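## Task

Make the calendar read 04 on its front face (the face carrying the month name, turned toward the robot), with both digits the right way up. Both cubes must end resting flat in the tray, staying put without the robot holding them. Finish by releasing and moving the gripper away.

## Robot and tools

Robot: one arm (yam_st) with a two-finger parallel gripper. The joints, base outward, are waist, shoulder, elbow, wrist pitch, wrist yaw and wrist roll, plus the finger gap. Ranges in rad: waist -2.618 to 3.054, shoulder 0.000 to 3.142, elbow 0.000 to 3.142, wrist pitch -1.571 to 1.571, wrist yaw -1.571 to 1.571, wrist roll -2.094 to 2.094. The fingers point along the gripper's +z axis and close along its y axis. end_effector_position is the point midway between the finger pads, about 1 cm short of the tips. The wrist camera and its mount stick out near the gripper, so they can collide with things.

Frame: the scene frame has its origin on the table surface directly under the arm base. +z is up, +x points forward away from the base, and +y is to the left when facing along +x. The base may be slightly tilted. The reported hand position gets less accurate the farther the arm reaches.

Command row: one list of 8 plain numbers [x, y, z, qw, qx, qy, qz, opening]. x, y, z is an absolute target position for end_effector_position in metres, in the scene frame. qw..qz is an absolute target orientation quaternion with w first, also in the scene frame. opening is an absolute value from -1 (closed) to +1 (fully open, 0.094 m). A row is therefore an absolute pose plus a gripper setting, not an offset. A target more than 0.6 m from the last reported position, along any gripper axis as oriented in that result, is refused and nothing moves. To hold an orientation steady, repeat your chosen quaternion in every row instead of copying the reported one, which drifts.

Tools:
- execute_actions {actions, pictures}. actions is a list holding at most one item. An empty list just reports the state. {"rows": [...], "steps": n} plays 1 to 15 rows, one per control step of 1/30 s; n is at most 15 and defaults to 15, and the last row is repeated if there are fewer rows than steps. {"steps": n} with no rows is a wait of up to 300 steps, counted from the previous result, so your reply time uses some of it. pictures (boolean) turns camera images on or off.
- move {target, speed}. target is a single row as above. The gripper follows a straight path to it lasting 0.5 to 10 s; if the path would take longer it stops after 10 s, short of the target. speed is in m/s, 0.002 to 0.5, default 0.25; turning is limited to twice that in rad/s. The opening is applied when the move starts. The path does not avoid obstacles, and the real motion lags, wanders and can exceed the speed, especially with the arm nearly straight. The result adds a move: line with the outcome (done, off_target, moving, held, fault) and limits (paced = the pose was clipped; held = a check blocked some steps, after which the arm may move fast), plus the distance left to the target.
- wait {seconds}: 0 to 10 s with nothing new commanded.
- zoom_image {camera, region}: camera is cam_high (896x504) or cam_wrist (504x504); region is [x0, y0, x1, y1] in pixels from the top-left corner, at most 504x504.
- read_manual {section}: only licence texts; it does not move anything.
This cannot be undone.

Motion limits: each step, the commanded pose is clipped to within 70 mm and 16 degrees of the measured pose. After an action the arm continues only toward that last clipped pose, so check the result and send the rest of the motion. When position and orientation cannot both be reached, position wins. Joint friction can leave the gripper up to about 31 mm off, and a very small command may not move it at all.

Result lines: the state line gives the pose. Joint positions and Joint velocities list the six joints (rad, rad/s) and then the finger gap (m, m/s). grip_measured is the opening on the command scale. Hand target is where the controller is driving the gripper now. A pose unreachable line and HELD marks mean the clearance check changed or blocked what was sent; the base mount counts as part of the arm. FAULT lines report stops. MOTOR HOT appears at 75 °C. At 90 °C the arm halts for 10 s, and at 100 °C it goes limp and falls. Holding loads for long, including while you think, heats the motors.

Gripping: to hold something, command an opening about 0.03 below grip_measured; a smaller margin gives a lighter grip. Pad force is about 50 to 62 N. Readings can be off by about 1 mm.

Cautions: approach slowly, because fast contact and targets far past the contact point push hard. Never knock or drop anything off the table; that fails the task. Avoid drops, slips and slams. Short tugs on held parts or pushes on loose objects can happen. Simulated time runs while you write, so keep replies short. Before calling finished_scene, make sure the cubes rest flat and upright showing the right digits, the gripper has let go, and it has moved away.

Each tool is called as name(argument=value, ...) on one line, values as JSON.

## Session

execute_actions(actions=[])

Scene clock: 0.00 s of 7600.00 s.
end_effector_position=(+0.5331, -0.1653, +0.3204) grip_measured=+1.000 end_effector_quat_wxyz=(-0.246, +0.060, -0.644, +0.722)
Joint positions: [-0.303  1.959  1.406  0.173  0.731 -0.576  0.094]
Joint velocities: [-0.002  0.022  0.007  0.022 -0.051 -0.051  0.   ]
Hand target: +0.533, -0.165, +0.320; -0.246, +0.060, -0.644, +0.722

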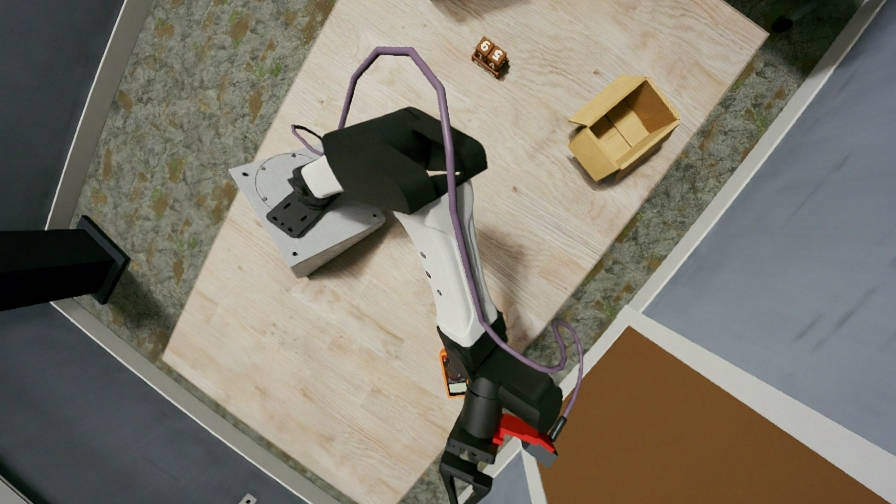

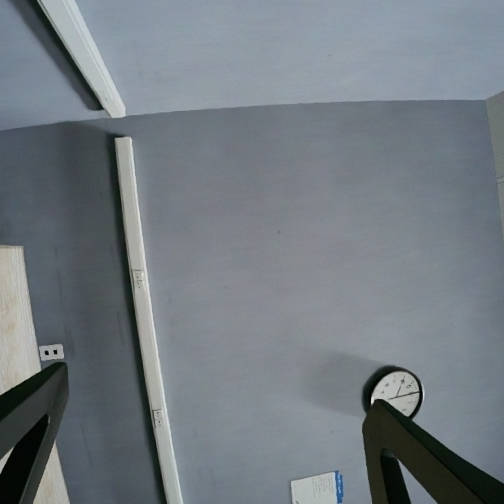

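zoom_image(camera="cam_high", region=[440, 20, 540, 95])

Region (440, 20, 540, 95) of cam_high's 896x504 image, scaled by 5.040, with more detail than that image has; it fills the top 378 rows of this view, and the rest is white.

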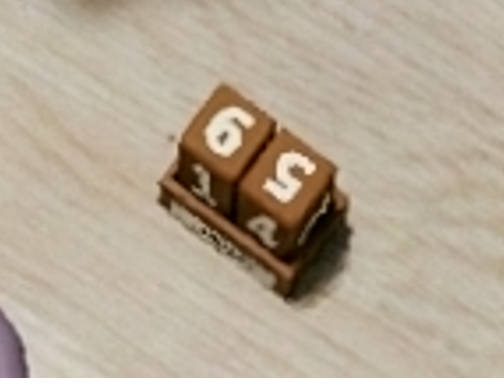

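move(target=[0.25,0.3,0.25,0.117,-0.42,0.898,0.055,1], speed=0.4)

Scene clock: 16.57 s of 7600.00 s.
end_effector_position=(+0.2475, +0.2842, +0.2401) grip_measured=+1.000 end_effector_quat_wxyz=(+0.103, -0.420, +0.900, +0.049)
Joint positions: [ 0.252  1.     1.419 -1.32  -0.632 -0.421  0.094]
Joint velocities: [-0.012  0.017  0.002 -0.037 -0.037  0.007  0.   ]
Hand target: +0.246, +0.293, +0.250; +0.123, -0.430, +0.893, +0.054
Off the commanded pose: 0.019 m, 2 deg.
After step 90, 10.53 s passed at rest.
move: off_target

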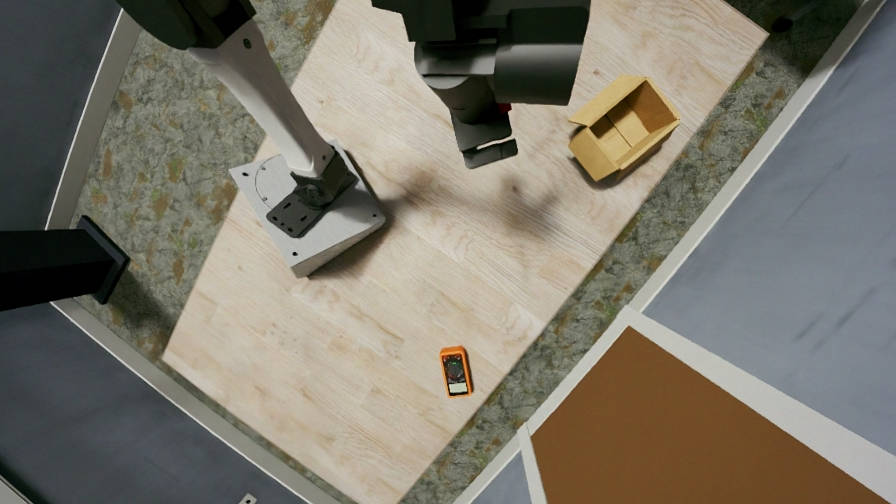

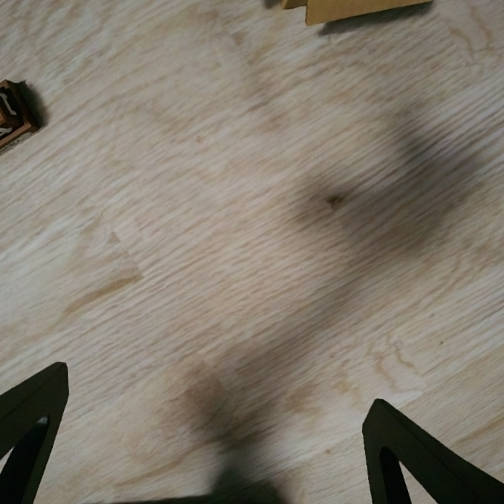

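move(target=[0.16,0.33,0.2,0.198,-0.621,0.74,0.166,1], speed=0.3)

Scene clock: 23.73 s of 7600.00 s.
end_effector_position=(+0.1633, +0.3295, +0.1992) grip_measured=+1.000 end_effector_quat_wxyz=(+0.195, -0.619, +0.743, +0.165)
Joint positions: [ 0.775  0.611  0.915 -0.765 -0.506 -0.393  0.094]
Joint velocities: [ 0.007 -0.002 -0.007  0.051  0.022 -0.037  0.   ]
Hand target: +0.162, +0.329, +0.200; +0.204, -0.618, +0.741, +0.166
Off the commanded pose: 0.003 m, 1 deg.
After step 90, 2.47 s passed at rest.
move: done

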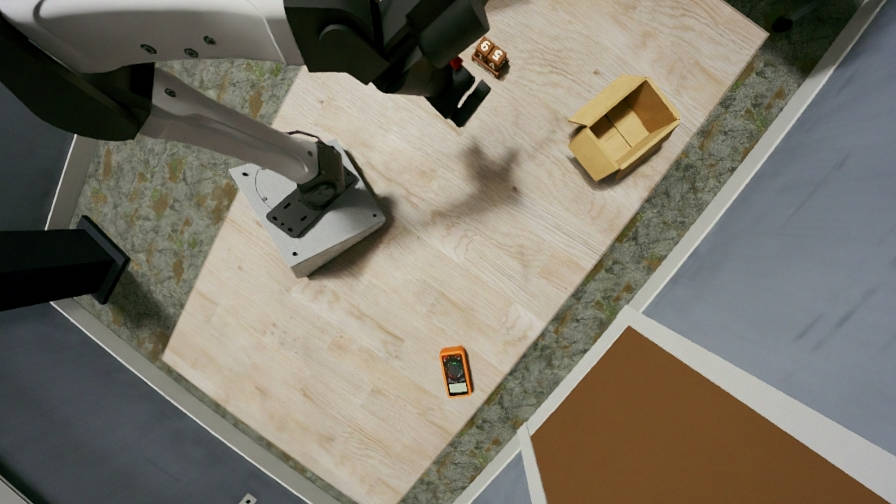

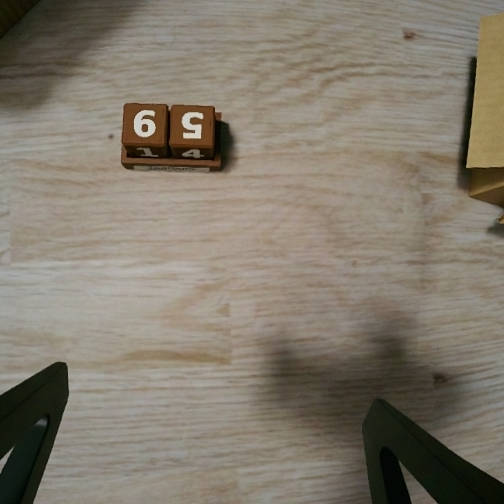

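move(target=[0.06,0.45,0.17,0,-0.643,0.766,0,1], speed=0.3)

Scene clock: 32.03 s of 7600.00 s.
end_effector_position=(+0.0626, +0.4464, +0.1707) grip_measured=+1.000 end_effector_quat_wxyz=(-0.001, -0.647, +0.762, +0.006)
Joint positions: [ 1.754  1.414  1.74  -1.301  0.323  0.195  0.094]
Joint velocities: [ 0.002 -0.007 -0.017 -0.081  0.066  0.022  0.   ]
Hand target: +0.062, +0.450, +0.173; +0.002, -0.646, +0.763, +0.006
Off the commanded pose: 0.005 m, 1 deg.
After step 90, 3.60 s passed at rest.
move: done

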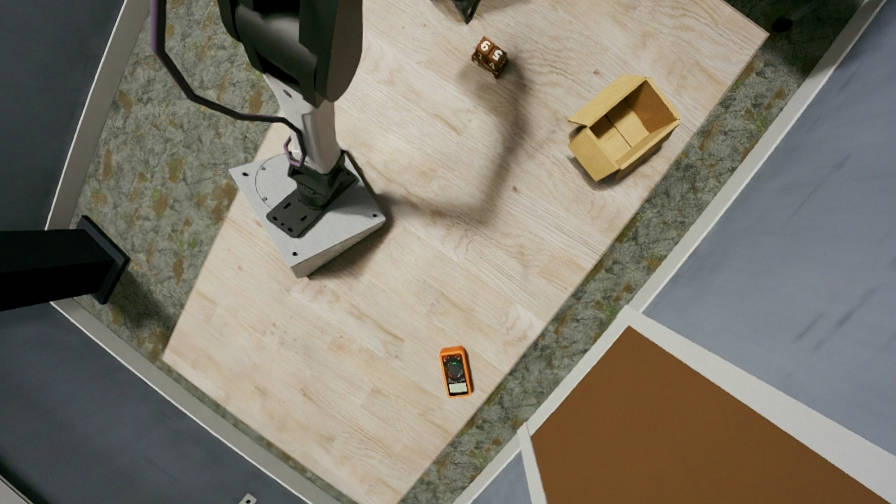

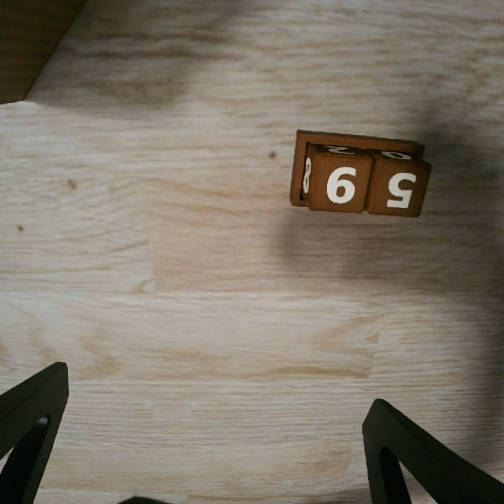

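zoom_image(camera="cam_wrist", region=[270, 110, 450, 240])

Region (270, 110, 450, 240) of cam_wrist's 504x504 image, scaled by 2.800, with more detail than that image has.

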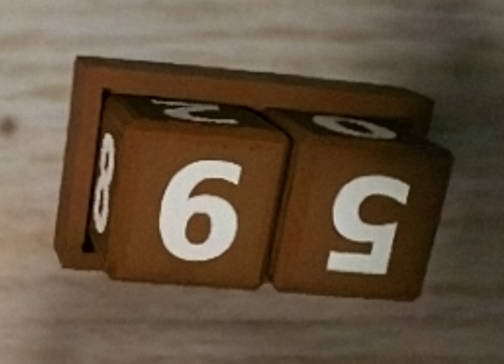

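move(target=[0.133,0.474,0.10,0,0.078,0.997,0,0.5], speed=0.4)

Scene clock: 43.90 s of 7600.00 s.
end_effector_position=(+0.1283, +0.4662, +0.1002) grip_measured=+0.502 end_effector_quat_wxyz=(+0.001, +0.067, +0.998, -0.013)
Joint positions: [ 1.459  1.565  1.759 -1.143  0.166  1.496  0.071]
Joint velocities: [-0.002  0.012 -0.012 -0.022 -0.022  0.007 -0.   ]
Hand target: +0.132, +0.475, +0.100; +0.000, +0.078, +0.997, -0.002
Off the commanded pose: 0.009 m, 2 deg.
After step 90, 6.23 s passed at rest.
move: done

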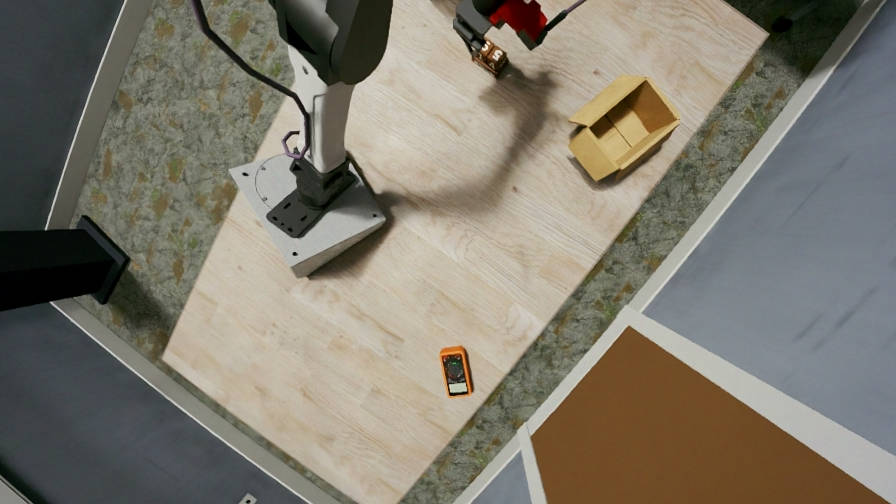

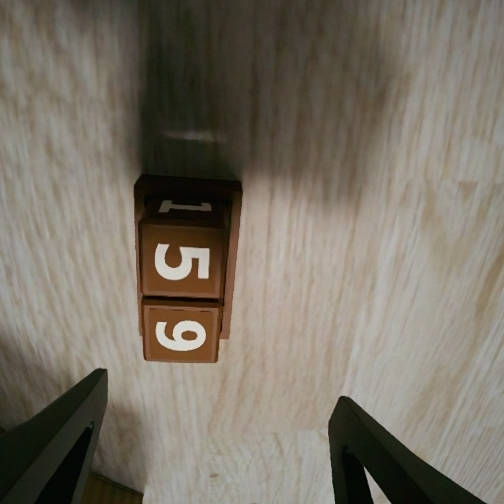

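move(target=[0.112,0.492,0.07,0,0.044,0.999,0,0.5], speed=0.1)

Scene clock: 48.70 s of 7600.00 s.
end_effector_position=(+0.1113, +0.4820, +0.0670) grip_measured=+0.502 end_effector_quat_wxyz=(-0.004, +0.050, +0.999, -0.015)
Joint positions: [ 1.499  1.658  1.769 -1.07   0.178  1.495  0.071]
Joint velocities: [-0.007 -0.002  0.007 -0.007  0.037 -0.081 -0.001]
Hand target: +0.112, +0.492, +0.070; +0.000, +0.045, +0.999, +0.000
Off the commanded pose: 0.010 m, 2 deg.
After step 90, 0.77 s passed at rest.
move: done

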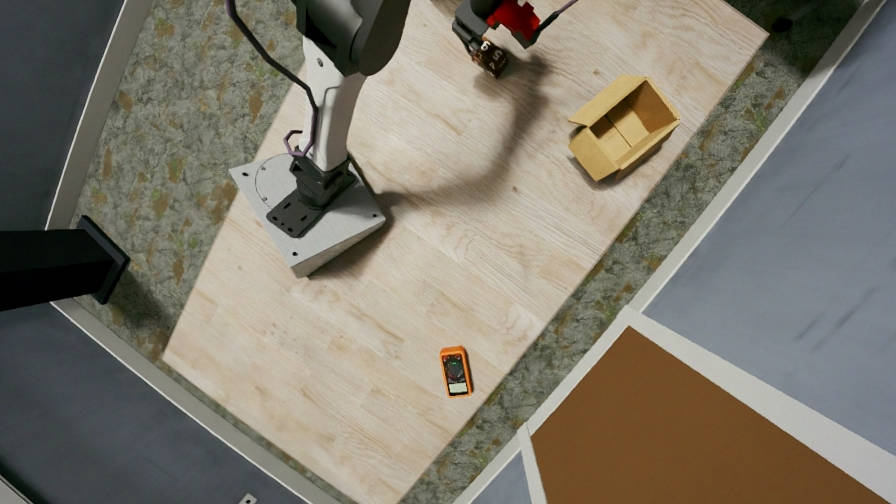

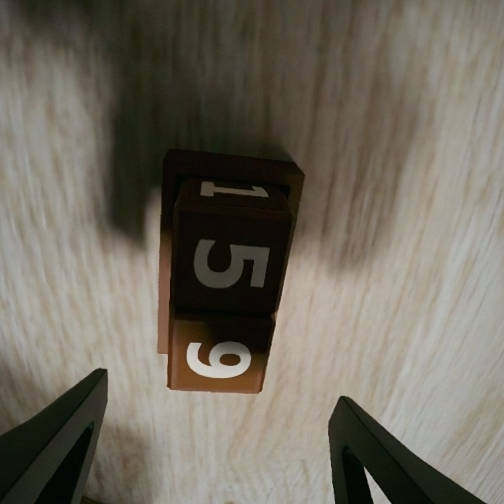

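move(target=[0.113,0.492,0.047,0,0.035,0.999,0,0.3], speed=0.05)

zoom_image(camera="cam_high", region=[430, 0, 550, 95])

Scene clock: 52.33 s of 7600.00 s.
end_effector_position=(+0.1117, +0.4957, +0.0556) grip_measured=+0.302 end_effector_quat_wxyz=(-0.002, +0.039, +0.999, +0.006)
Joint positions: [ 1.499  1.685  1.769 -1.     0.179  1.465  0.061]
Joint velocities: [-0.007  0.027 -0.012  0.022  0.022  0.022 -0.   ]
Hand target: +0.113, +0.492, +0.047; +0.000, +0.035, +0.999, -0.001
Off the commanded pose: 0.009 m, 1 deg.
move: done

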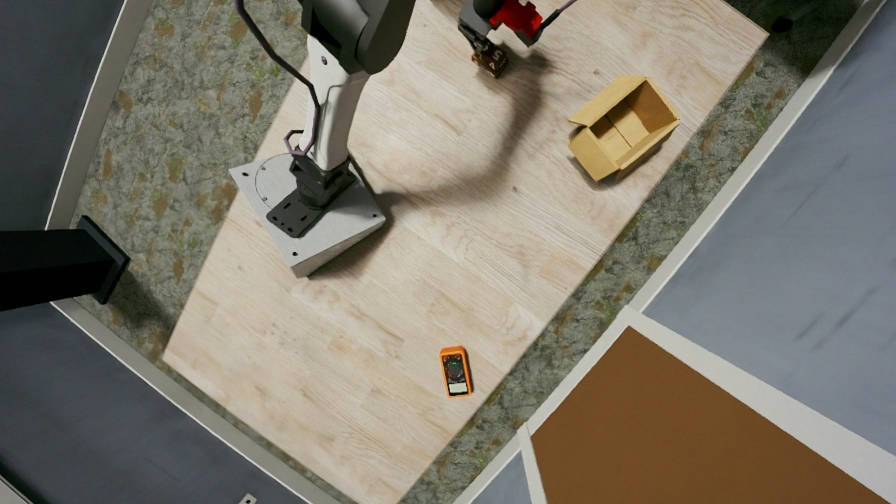

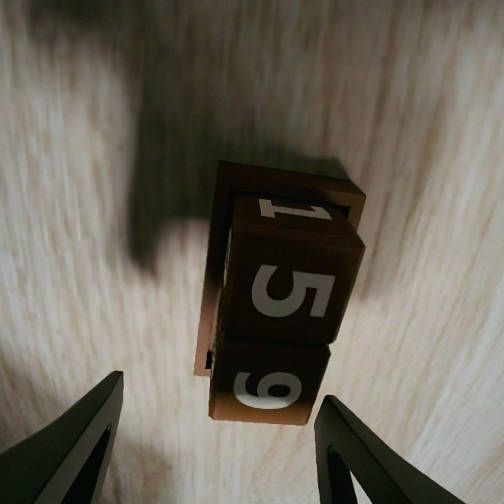

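Region (430, 0, 550, 95) of cam_high's 896x504 image, scaled by 4.200, with more detail than that image has; it fills the top 399 rows of this view, and the rest is white.

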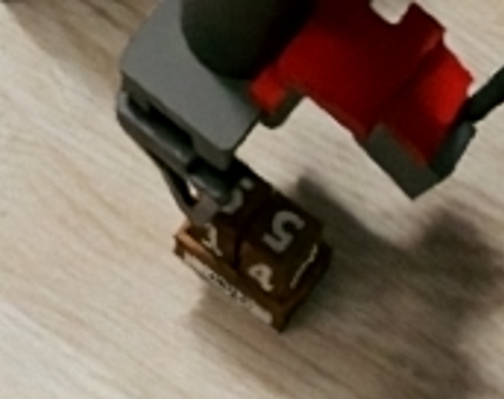

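move(target=[0.111,0.478,0.036,0,0.035,0.999,0,0.6], speed=0.04)

Scene clock: 55.23 s of 7600.00 s.
end_effector_position=(+0.1066, +0.4775, +0.0295) grip_measured=+0.598 end_effector_quat_wxyz=(-0.002, +0.034, +0.999, -0.011)
Joint positions: [ 1.492  1.685  1.658 -0.923  0.179  1.457  0.075]
Joint velocities: [-0.017  0.027 -0.002  0.037  0.066  0.007  0.   ]
Hand target: +0.111, +0.478, +0.036; +0.000, +0.035, +0.999, -0.000
Off the commanded pose: 0.008 m, 1 deg.
move: done

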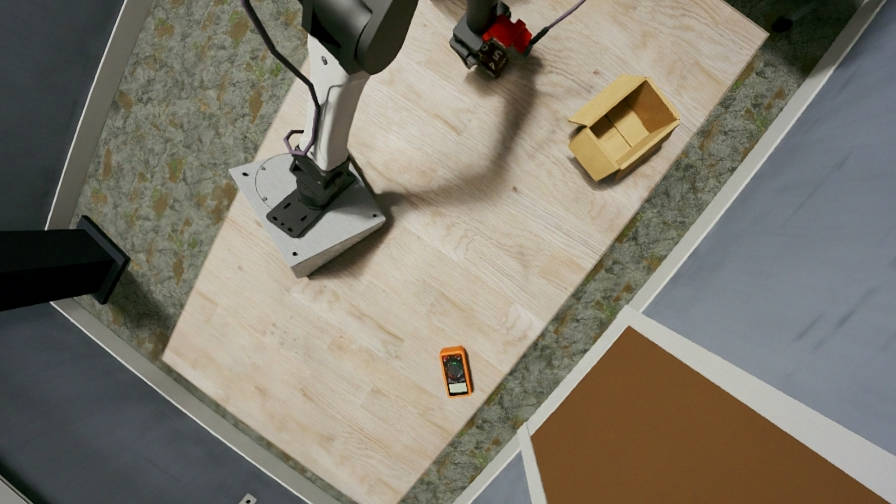

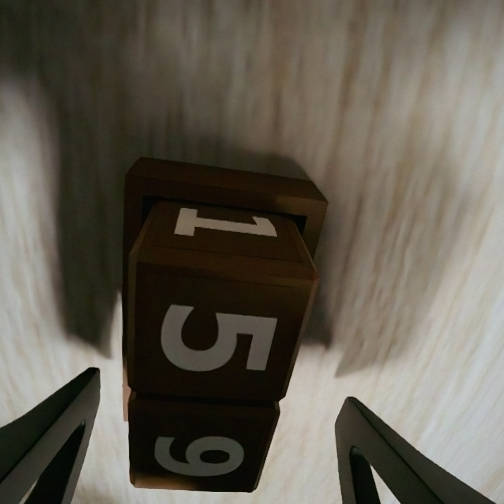

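move(target=[0.109,0.483,0.05,0,0.035,0.999,0,0.35], speed=0.03)

Scene clock: 58.40 s of 7600.00 s.
end_effector_position=(+0.1057, +0.4728, +0.0297) grip_measured=+0.352 end_effector_quat_wxyz=(-0.004, +0.033, +0.999, -0.021)
Joint positions: [ 1.492  1.685  1.658 -0.943  0.179  1.457  0.064]
Joint velocities: [-0.012 -0.022 -0.002  0.007 -0.051 -0.007 -0.001]
Hand target: +0.109, +0.482, +0.050; +0.000, +0.035, +0.999, +0.000
Off the commanded pose: 0.023 m, 2 deg.
move: off_target

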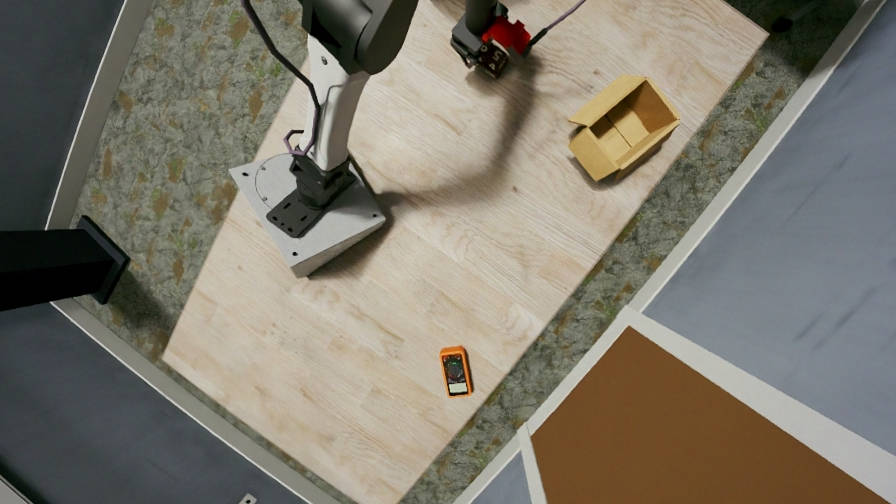

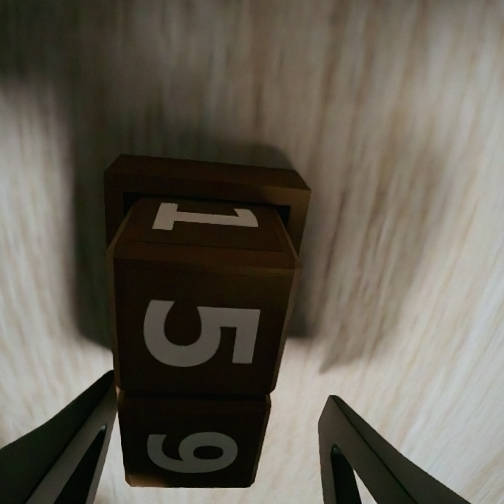

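execute_actions(actions=[{"rows":[[0.109,0.492,0.056,0,0.025,0.999,0,0.7]],"steps":15}])

Scene clock: 60.67 s of 7600.00 s.
end_effector_position=(+0.1093, +0.4869, +0.0471) grip_measured=+0.698 end_effector_quat_wxyz=(-0.003, +0.033, +0.999, -0.007)
Joint positions: [ 1.497  1.687  1.737 -0.993  0.179  1.457  0.08 ]
Joint velocities: [-0.012 -0.022 -0.022 -0.051  0.037  0.037 -0.001]
Hand target: +0.109, +0.492, +0.056; +0.000, +0.025, +1.000, +0.000
Off the commanded pose: 0.010 m, 1 deg.
Steps of this call (steps 1 to 53: nothing new was sent; steps 54 to 68: all 15 steps of this action). Readings (end_effector_position):
54: (+0.1060, +0.4731, +0.0316)
55: (+0.1065, +0.4749, +0.0344)
57: (+0.1083, +0.4830, +0.0416)
61: (+0.1099, +0.4902, +0.0471)
68: the state above

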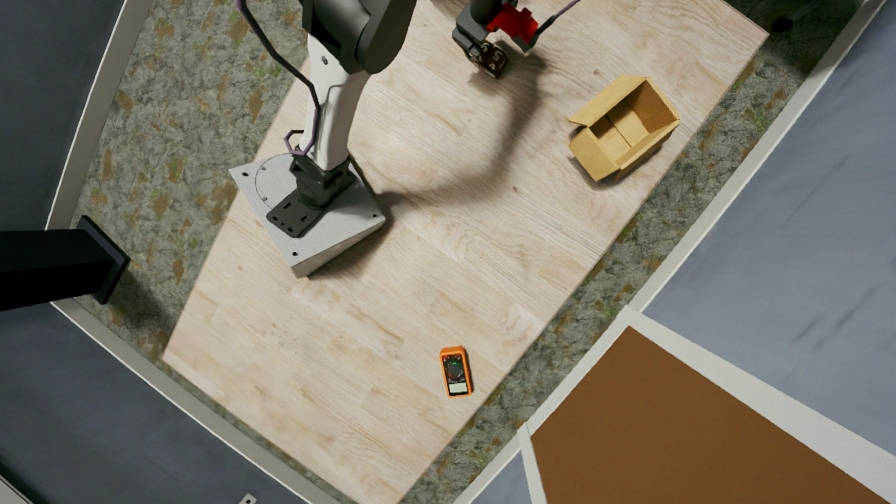

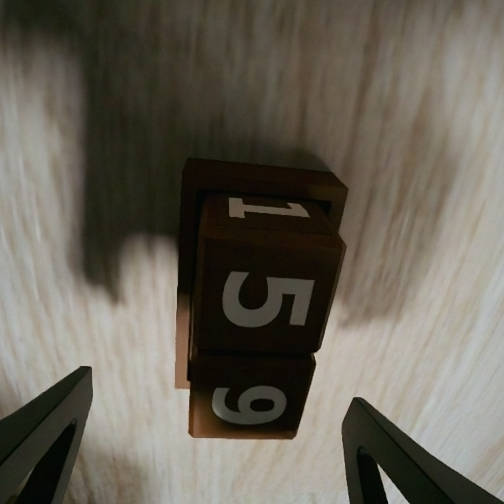

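execute_actions(actions=[{"rows":[[0.108,0.482,0.049,0,0.02,0.999,-0.028,0.5]],"steps":15}])

Scene clock: 64.50 s of 7600.00 s.
end_effector_position=(+0.1092, +0.4789, +0.0496) grip_measured=+0.502 end_effector_quat_wxyz=(-0.003, +0.028, +0.999, -0.025)
Joint positions: [ 1.497  1.687  1.746 -1.038  0.184  1.454  0.071]
Joint velocities: [-0.002 -0.012 -0.017 -0.022 -0.037  0.007 -0.   ]
Hand target: +0.108, +0.482, +0.049; -0.000, +0.020, +0.999, -0.028
Off the commanded pose: 0.003 m, 1 deg.
Steps of this call (steps 1 to 90: nothing new was sent; then 0.33 s passed at rest; steps 91 to 105: all 15 steps of this action). Readings (end_effector_position):
91: (+0.1091, +0.4855, +0.0474)
92: (+0.1091, +0.4843, +0.0479)
94: (+0.1094, +0.4826, +0.0489)
98: (+0.1094, +0.4805, +0.0495)
105: the state above

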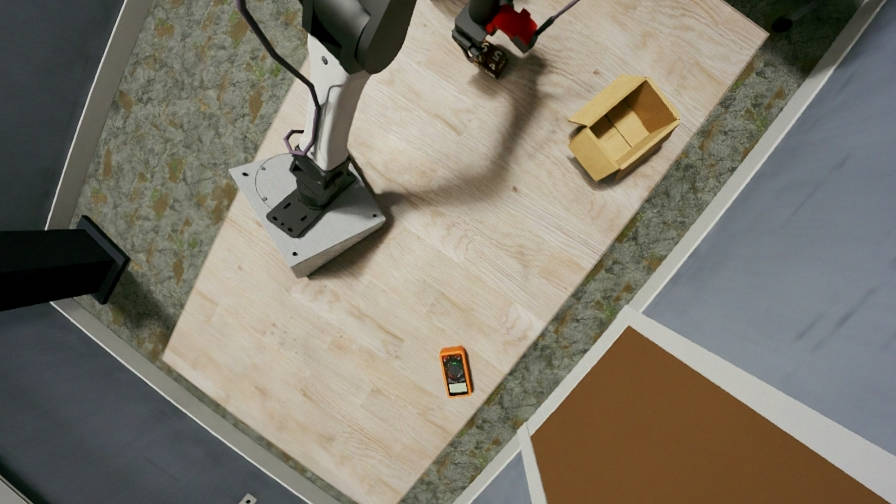

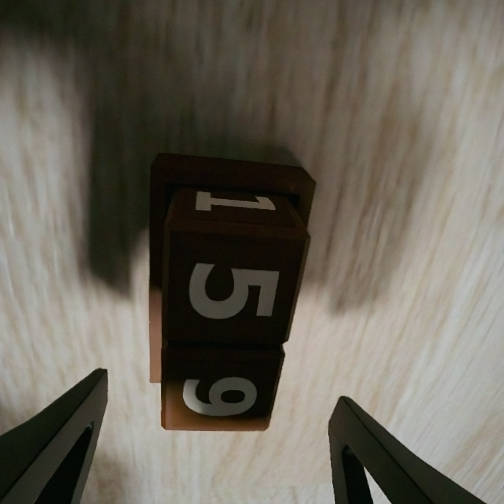

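execute_actions(actions=[{"rows":[[0.108,0.482,0.038,0,0.02,0.999,-0.033,0.2]],"steps":15}])

Scene clock: 66.83 s of 7600.00 s.
end_effector_position=(+0.1062, +0.4746, +0.0363) grip_measured=+0.202 end_effector_quat_wxyz=(-0.004, +0.025, +0.999, -0.041)
Joint positions: [ 1.497  1.721  1.746 -1.038  0.186  1.453  0.056]
Joint velocities: [-0.012 -0.017  0.012 -0.007  0.022  0.022  0.   ]
Hand target: +0.108, +0.482, +0.038; -0.000, +0.020, +0.999, -0.033
Off the commanded pose: 0.008 m, 1 deg.
Steps of this call (steps 1 to 55: nothing new was sent; steps 56 to 70: all 15 steps of this action). Readings (end_effector_position):
56: (+0.1090, +0.4782, +0.0487)
57: (+0.1088, +0.4780, +0.0475)
59: (+0.1076, +0.4765, +0.0426)
63: (+0.1061, +0.4745, +0.0363)
70: the state above

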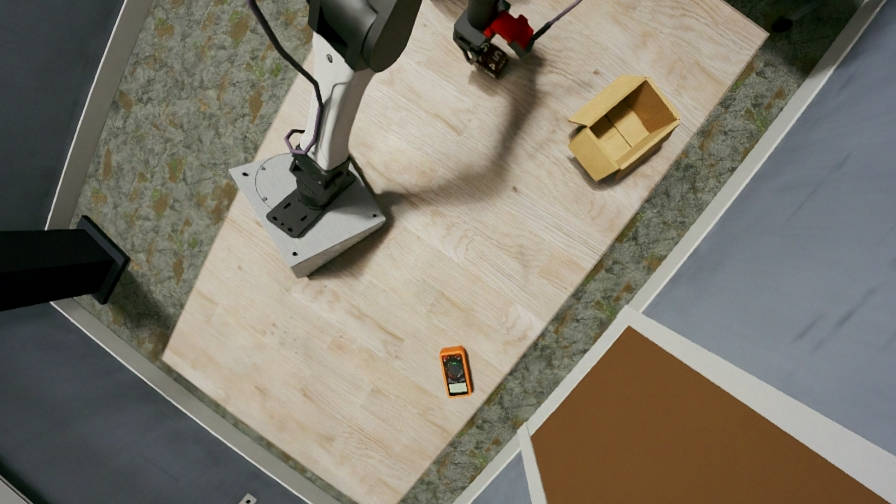

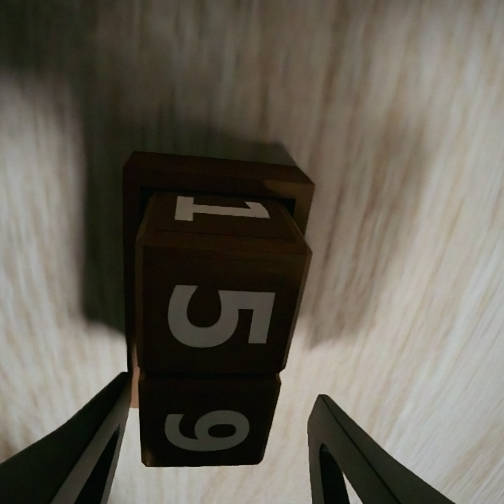

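Nudge the wrist forward and close gradually.

execute_actions(actions=[{"rows":[[0.108,0.486,0.038,0,0.02,0.999,-0.022,0.2],[0.108,0.486,0.038,0,0.02,0.999,-0.022,0.2],[0.108,0.486,0.038,0,0.02,0.999,-0.022,0.1],[0.108,0.486,0.038,0,0.02,0.999,-0.022,0.05],[0.108,0.486,0.038,0,0.02,0.999,-0.022,0],[0.108,0.486,0.038,0,0.02,0.999,-0.022,-0.05],[0.108,0.486,0.038,0,0.02,0.999,-0.022,-0.1],[0.108,0.486,0.038,0,0.02,0.999,-0.022,-0.15],[0.108,0.486,0.038,0,0.02,0.999,-0.022,-0.2],[0.108,0.486,0.038,0,0.02,0.999,-0.022,-0.25],[0.108,0.486,0.038,0,0.02,0.999,-0.022,-0.3]],"steps":15}])

Scene clock: 72.07 s of 7600.00 s.
end_effector_position=(+0.1069, +0.4783, +0.0360) grip_measured=-0.295 end_effector_quat_wxyz=(-0.003, +0.025, +0.999, -0.034)
Joint positions: [ 1.497  1.721  1.746 -1.023  0.186  1.45   0.033]
Joint velocities: [ 0.027  0.002  0.012 -0.051 -0.066 -0.022  0.001]
Hand target: +0.108, +0.486, +0.038; +0.000, +0.020, +1.000, -0.022
Off the commanded pose: 0.008 m, 2 deg.
Steps of this call (steps 1 to 90: nothing new was sent; then 1.73 s passed at rest; steps 91 to 105: all 15 steps of this action). Readings (end_effector_position):
91: (+0.1063, +0.4748, +0.0363)
92: (+0.1063, +0.4749, +0.0363)
94: (+0.1065, +0.4762, +0.0361)
98: (+0.1068, +0.4779, +0.0360)
105: the state above

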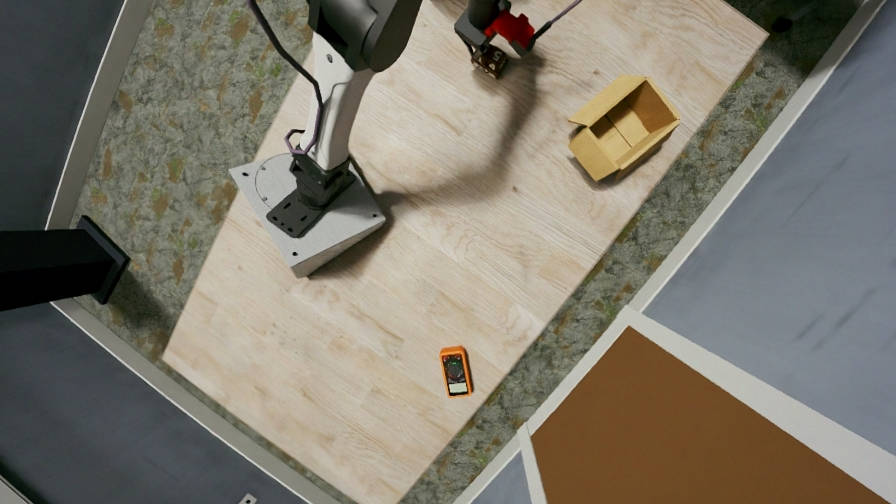

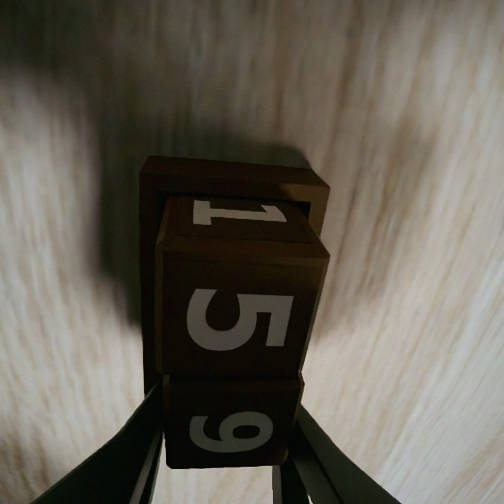

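move(target=[0.108,0.484,0.13,0,0.02,0.999,-0.02,-0.335], speed=0.08)

Scene clock: 76.20 s of 7600.00 s.
end_effector_position=(+0.1073, +0.4784, +0.1150) grip_measured=-0.322 end_effector_quat_wxyz=(-0.004, +0.017, +0.999, -0.035)
Joint positions: [ 1.544  1.646  1.934 -1.296  0.21   1.475  0.032]
Joint velocities: [-0.007  0.002  0.012 -0.066 -0.007  0.022  0.002]
Hand target: +0.109, +0.483, +0.130; +0.000, +0.020, +1.000, -0.020
Off the commanded pose: 0.016 m, 2 deg.
move: off_target

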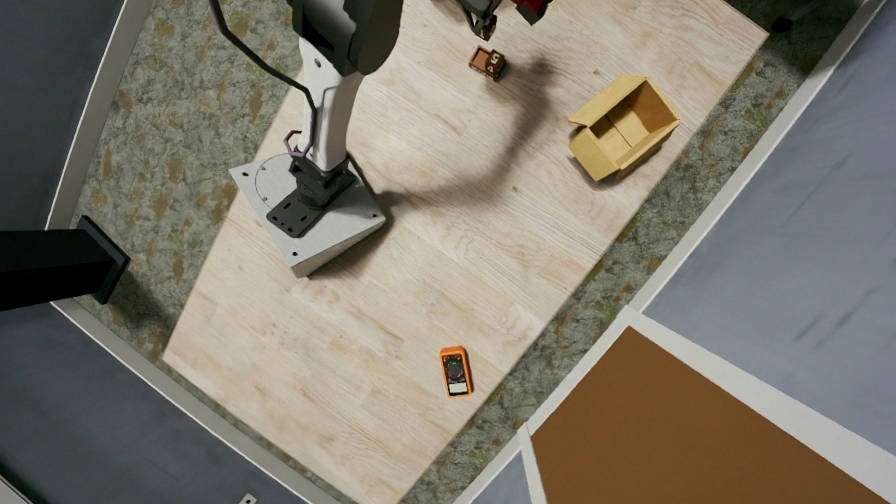

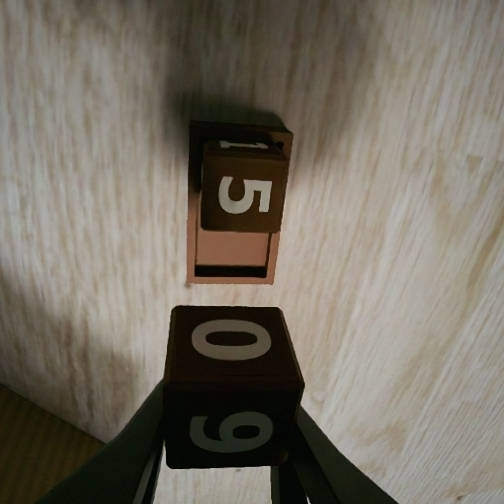

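move(target=[0.28,0.38,0.085,0,-0.954,0.301,0,-0.35], speed=0.4)

move(target=[0.28,0.38,0.034,0,-0.954,0.301,0,-0.35], speed=0.06)

Scene clock: 90.60 s of 7600.00 s.
end_effector_position=(+0.2759, +0.3845, +0.0904) grip_measured=-0.332 end_effector_quat_wxyz=(+0.000, +0.954, -0.301, +0.005)
Joint positions: [ 0.868  1.519  1.63  -1.04  -0.192 -1.642  0.031]
Joint velocities: [ 0.012 -0.007  0.012 -0.022  0.007 -0.007 -0.001]
Hand target: +0.278, +0.381, +0.083; +0.005, +0.954, -0.301, +0.001
Off the commanded pose: 0.008 m, 1 deg.
After step 90, 7.47 s passed at rest.
move: done

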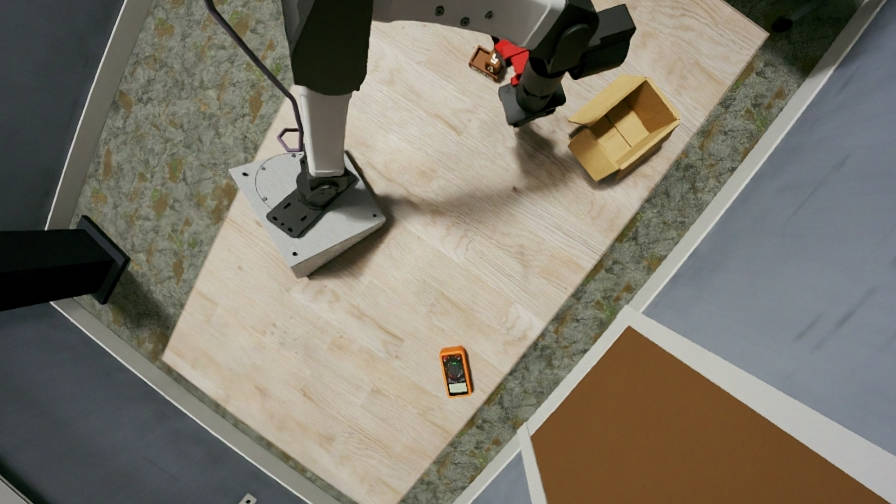

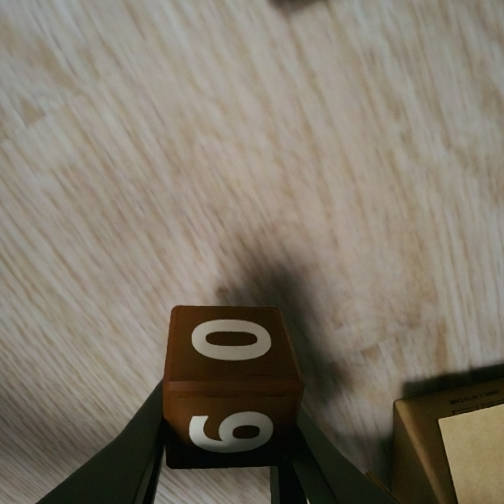

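Scene clock: 92.03 s of 7600.00 s.
end_effector_position=(+0.2856, +0.3807, +0.0419) grip_measured=-0.332 end_effector_quat_wxyz=(-0.004, +0.954, -0.300, +0.007)
Joint positions: [ 0.868  1.593  1.54  -0.868 -0.192 -1.642  0.031]
Joint velocities: [-0.002 -0.017 -0.022  0.022  0.022  0.037  0.   ]
Hand target: +0.280, +0.380, +0.034; +0.000, +0.954, -0.301, -0.000
Off the commanded pose: 0.010 m, 1 deg.
move: done

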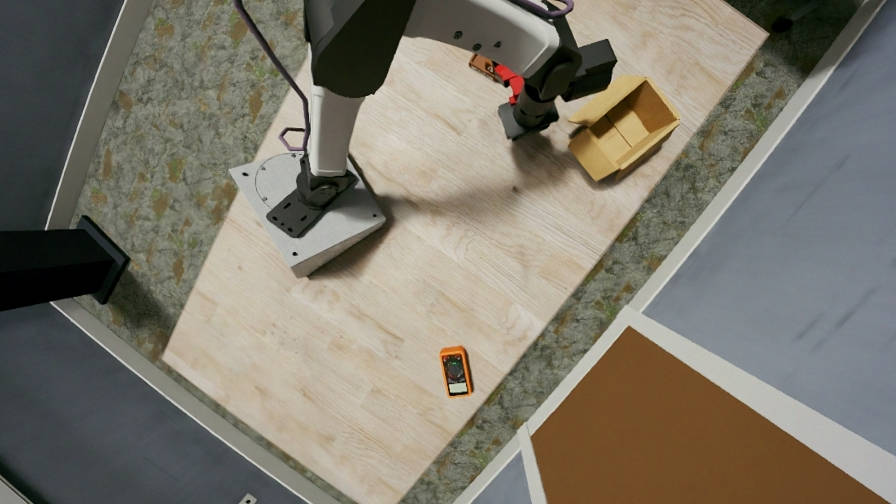

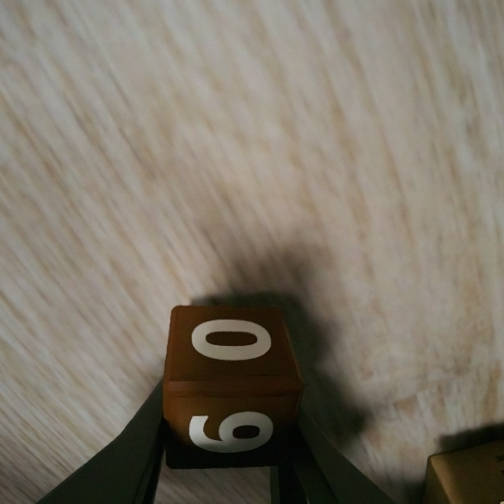

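move(target=[0.288,0.384,0.022,0,-0.954,0.301,0,-0.35], speed=0.02)

Scene clock: 95.87 s of 7600.00 s.
end_effector_position=(+0.2868, +0.3767, +0.0248) grip_measured=-0.332 end_effector_quat_wxyz=(+0.008, +0.953, -0.303, +0.002)
Joint positions: [ 0.868  1.637  1.54  -0.85  -0.192 -1.642  0.031]
Joint velocities: [-0.012 -0.017  0.002  0.051 -0.007 -0.022  0.001]
Hand target: +0.288, +0.384, +0.022; -0.000, +0.954, -0.301, +0.000
Off the commanded pose: 0.008 m, 1 deg.
move: done

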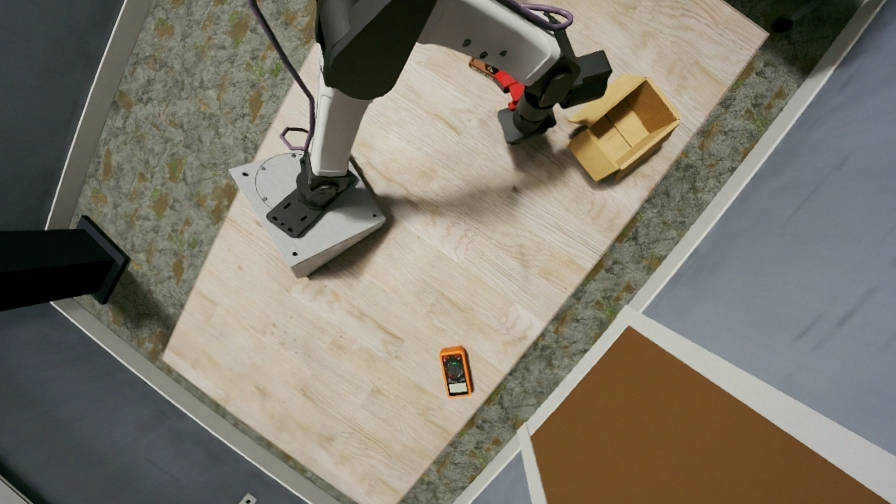

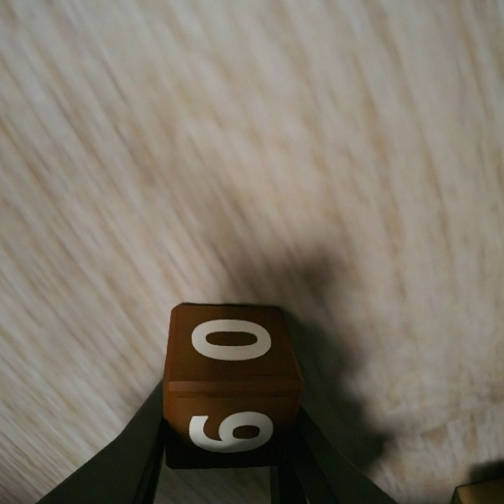

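execute_actions(actions=[{"rows":[[0.287,0.378,0.027,0,-0.954,0.301,0,0.5]],"steps":8}], pictures=false)

move(target=[0.287,0.378,0.10,0,-0.954,0.301,0,0.5], speed=0.15)

move(target=[0.27,0.36,0.08,0.496,-0.383,0.735,0.258,0.5], speed=0.35)

Scene clock: 100.33 s of 7600.00 s.
end_effector_position=(+0.2868, +0.3769, +0.0248) grip_measured=+0.498 end_effector_quat_wxyz=(+0.008, +0.953, -0.303, +0.001)
Joint positions: [ 0.868  1.637  1.54  -0.849 -0.193 -1.642  0.07 ]
Joint velocities: [-0.012 -0.012  0.002  0.007 -0.022  0.022 -0.001]
Hand target: +0.287, +0.378, +0.027; +0.000, +0.954, -0.301, +0.000
Off the commanded pose: 0.002 m, 1 deg.
Steps of this call (steps 1 to 90: nothing new was sent; then 1.20 s passed at rest; steps 91 to 98: all 8 steps of this action). Readings (end_effector_position):
91: (+0.2868, +0.3768, +0.0248)
92: (+0.2869, +0.3768, +0.0248)
94: (+0.2868, +0.3769, +0.0248)
98: the state above

Scene clock: 101.70 s of 7600.00 s.
end_effector_position=(+0.2841, +0.3739, +0.0899) grip_measured=+0.498 end_effector_quat_wxyz=(+0.010, +0.953, -0.304, -0.002)
Joint positions: [ 0.821  1.537  1.644 -1.069 -0.224 -1.68   0.07 ]
Joint velocities: [-0.007 -0.022  0.032  0.037  0.125  0.037  0.001]
Hand target: +0.287, +0.377, +0.100; +0.000, +0.954, -0.301, +0.000
Off the commanded pose: 0.011 m, 1 deg.
move: off_target

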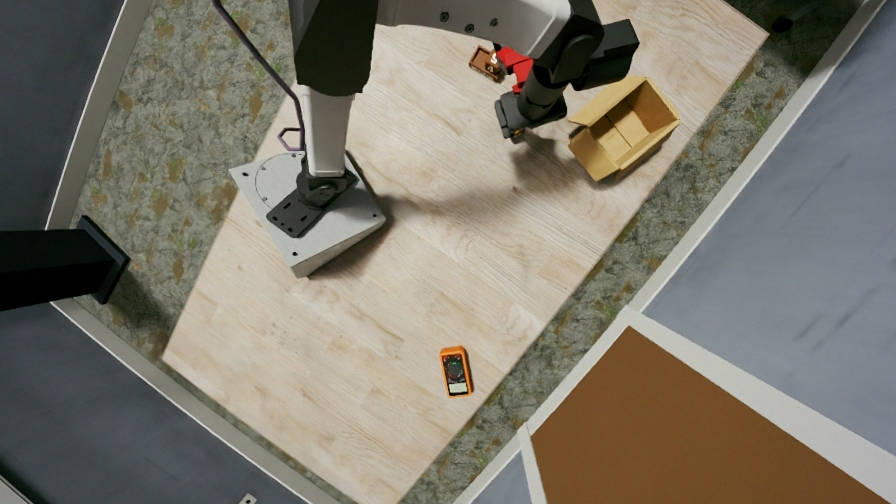

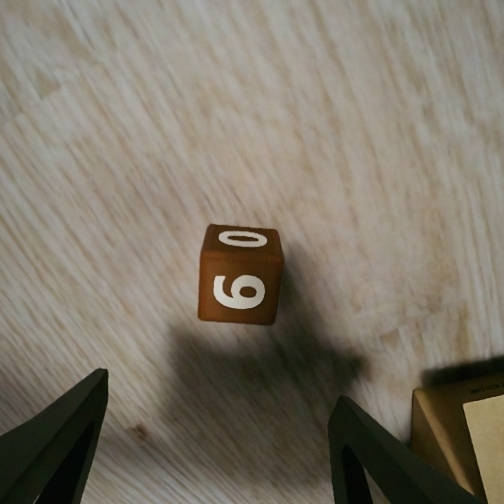

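Scene clock: 105.30 s of 7600.00 s.
end_effector_position=(+0.2754, +0.3651, +0.0849) grip_measured=+0.498 end_effector_quat_wxyz=(+0.506, -0.379, +0.732, +0.253)
Joint positions: [ 0.874  1.416  0.327  1.374 -0.115  0.153  0.07 ]
Joint velocities: [ 0.002 -0.022  0.022  0.095  0.022  0.051  0.   ]
Hand target: +0.271, +0.361, +0.079; +0.501, -0.375, +0.739, +0.252
Off the commanded pose: 0.009 m, 1 deg.
move: done

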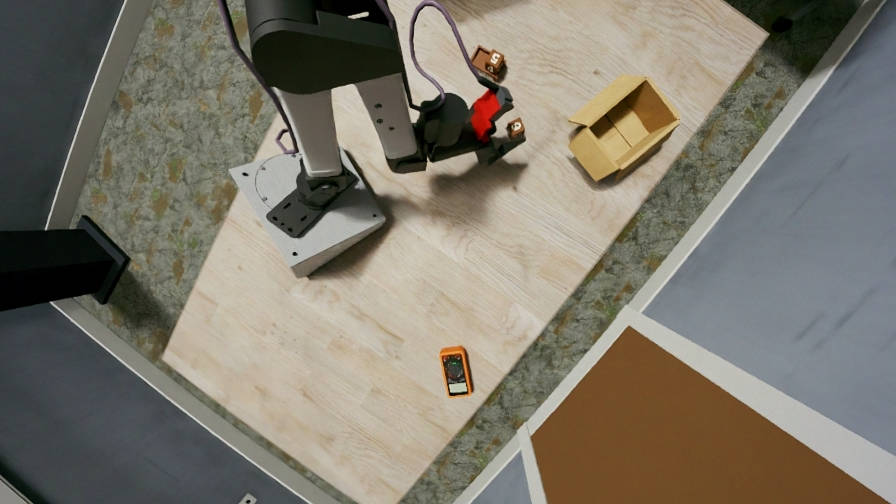

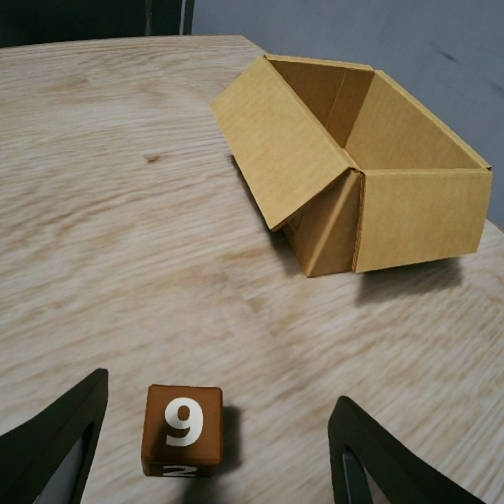

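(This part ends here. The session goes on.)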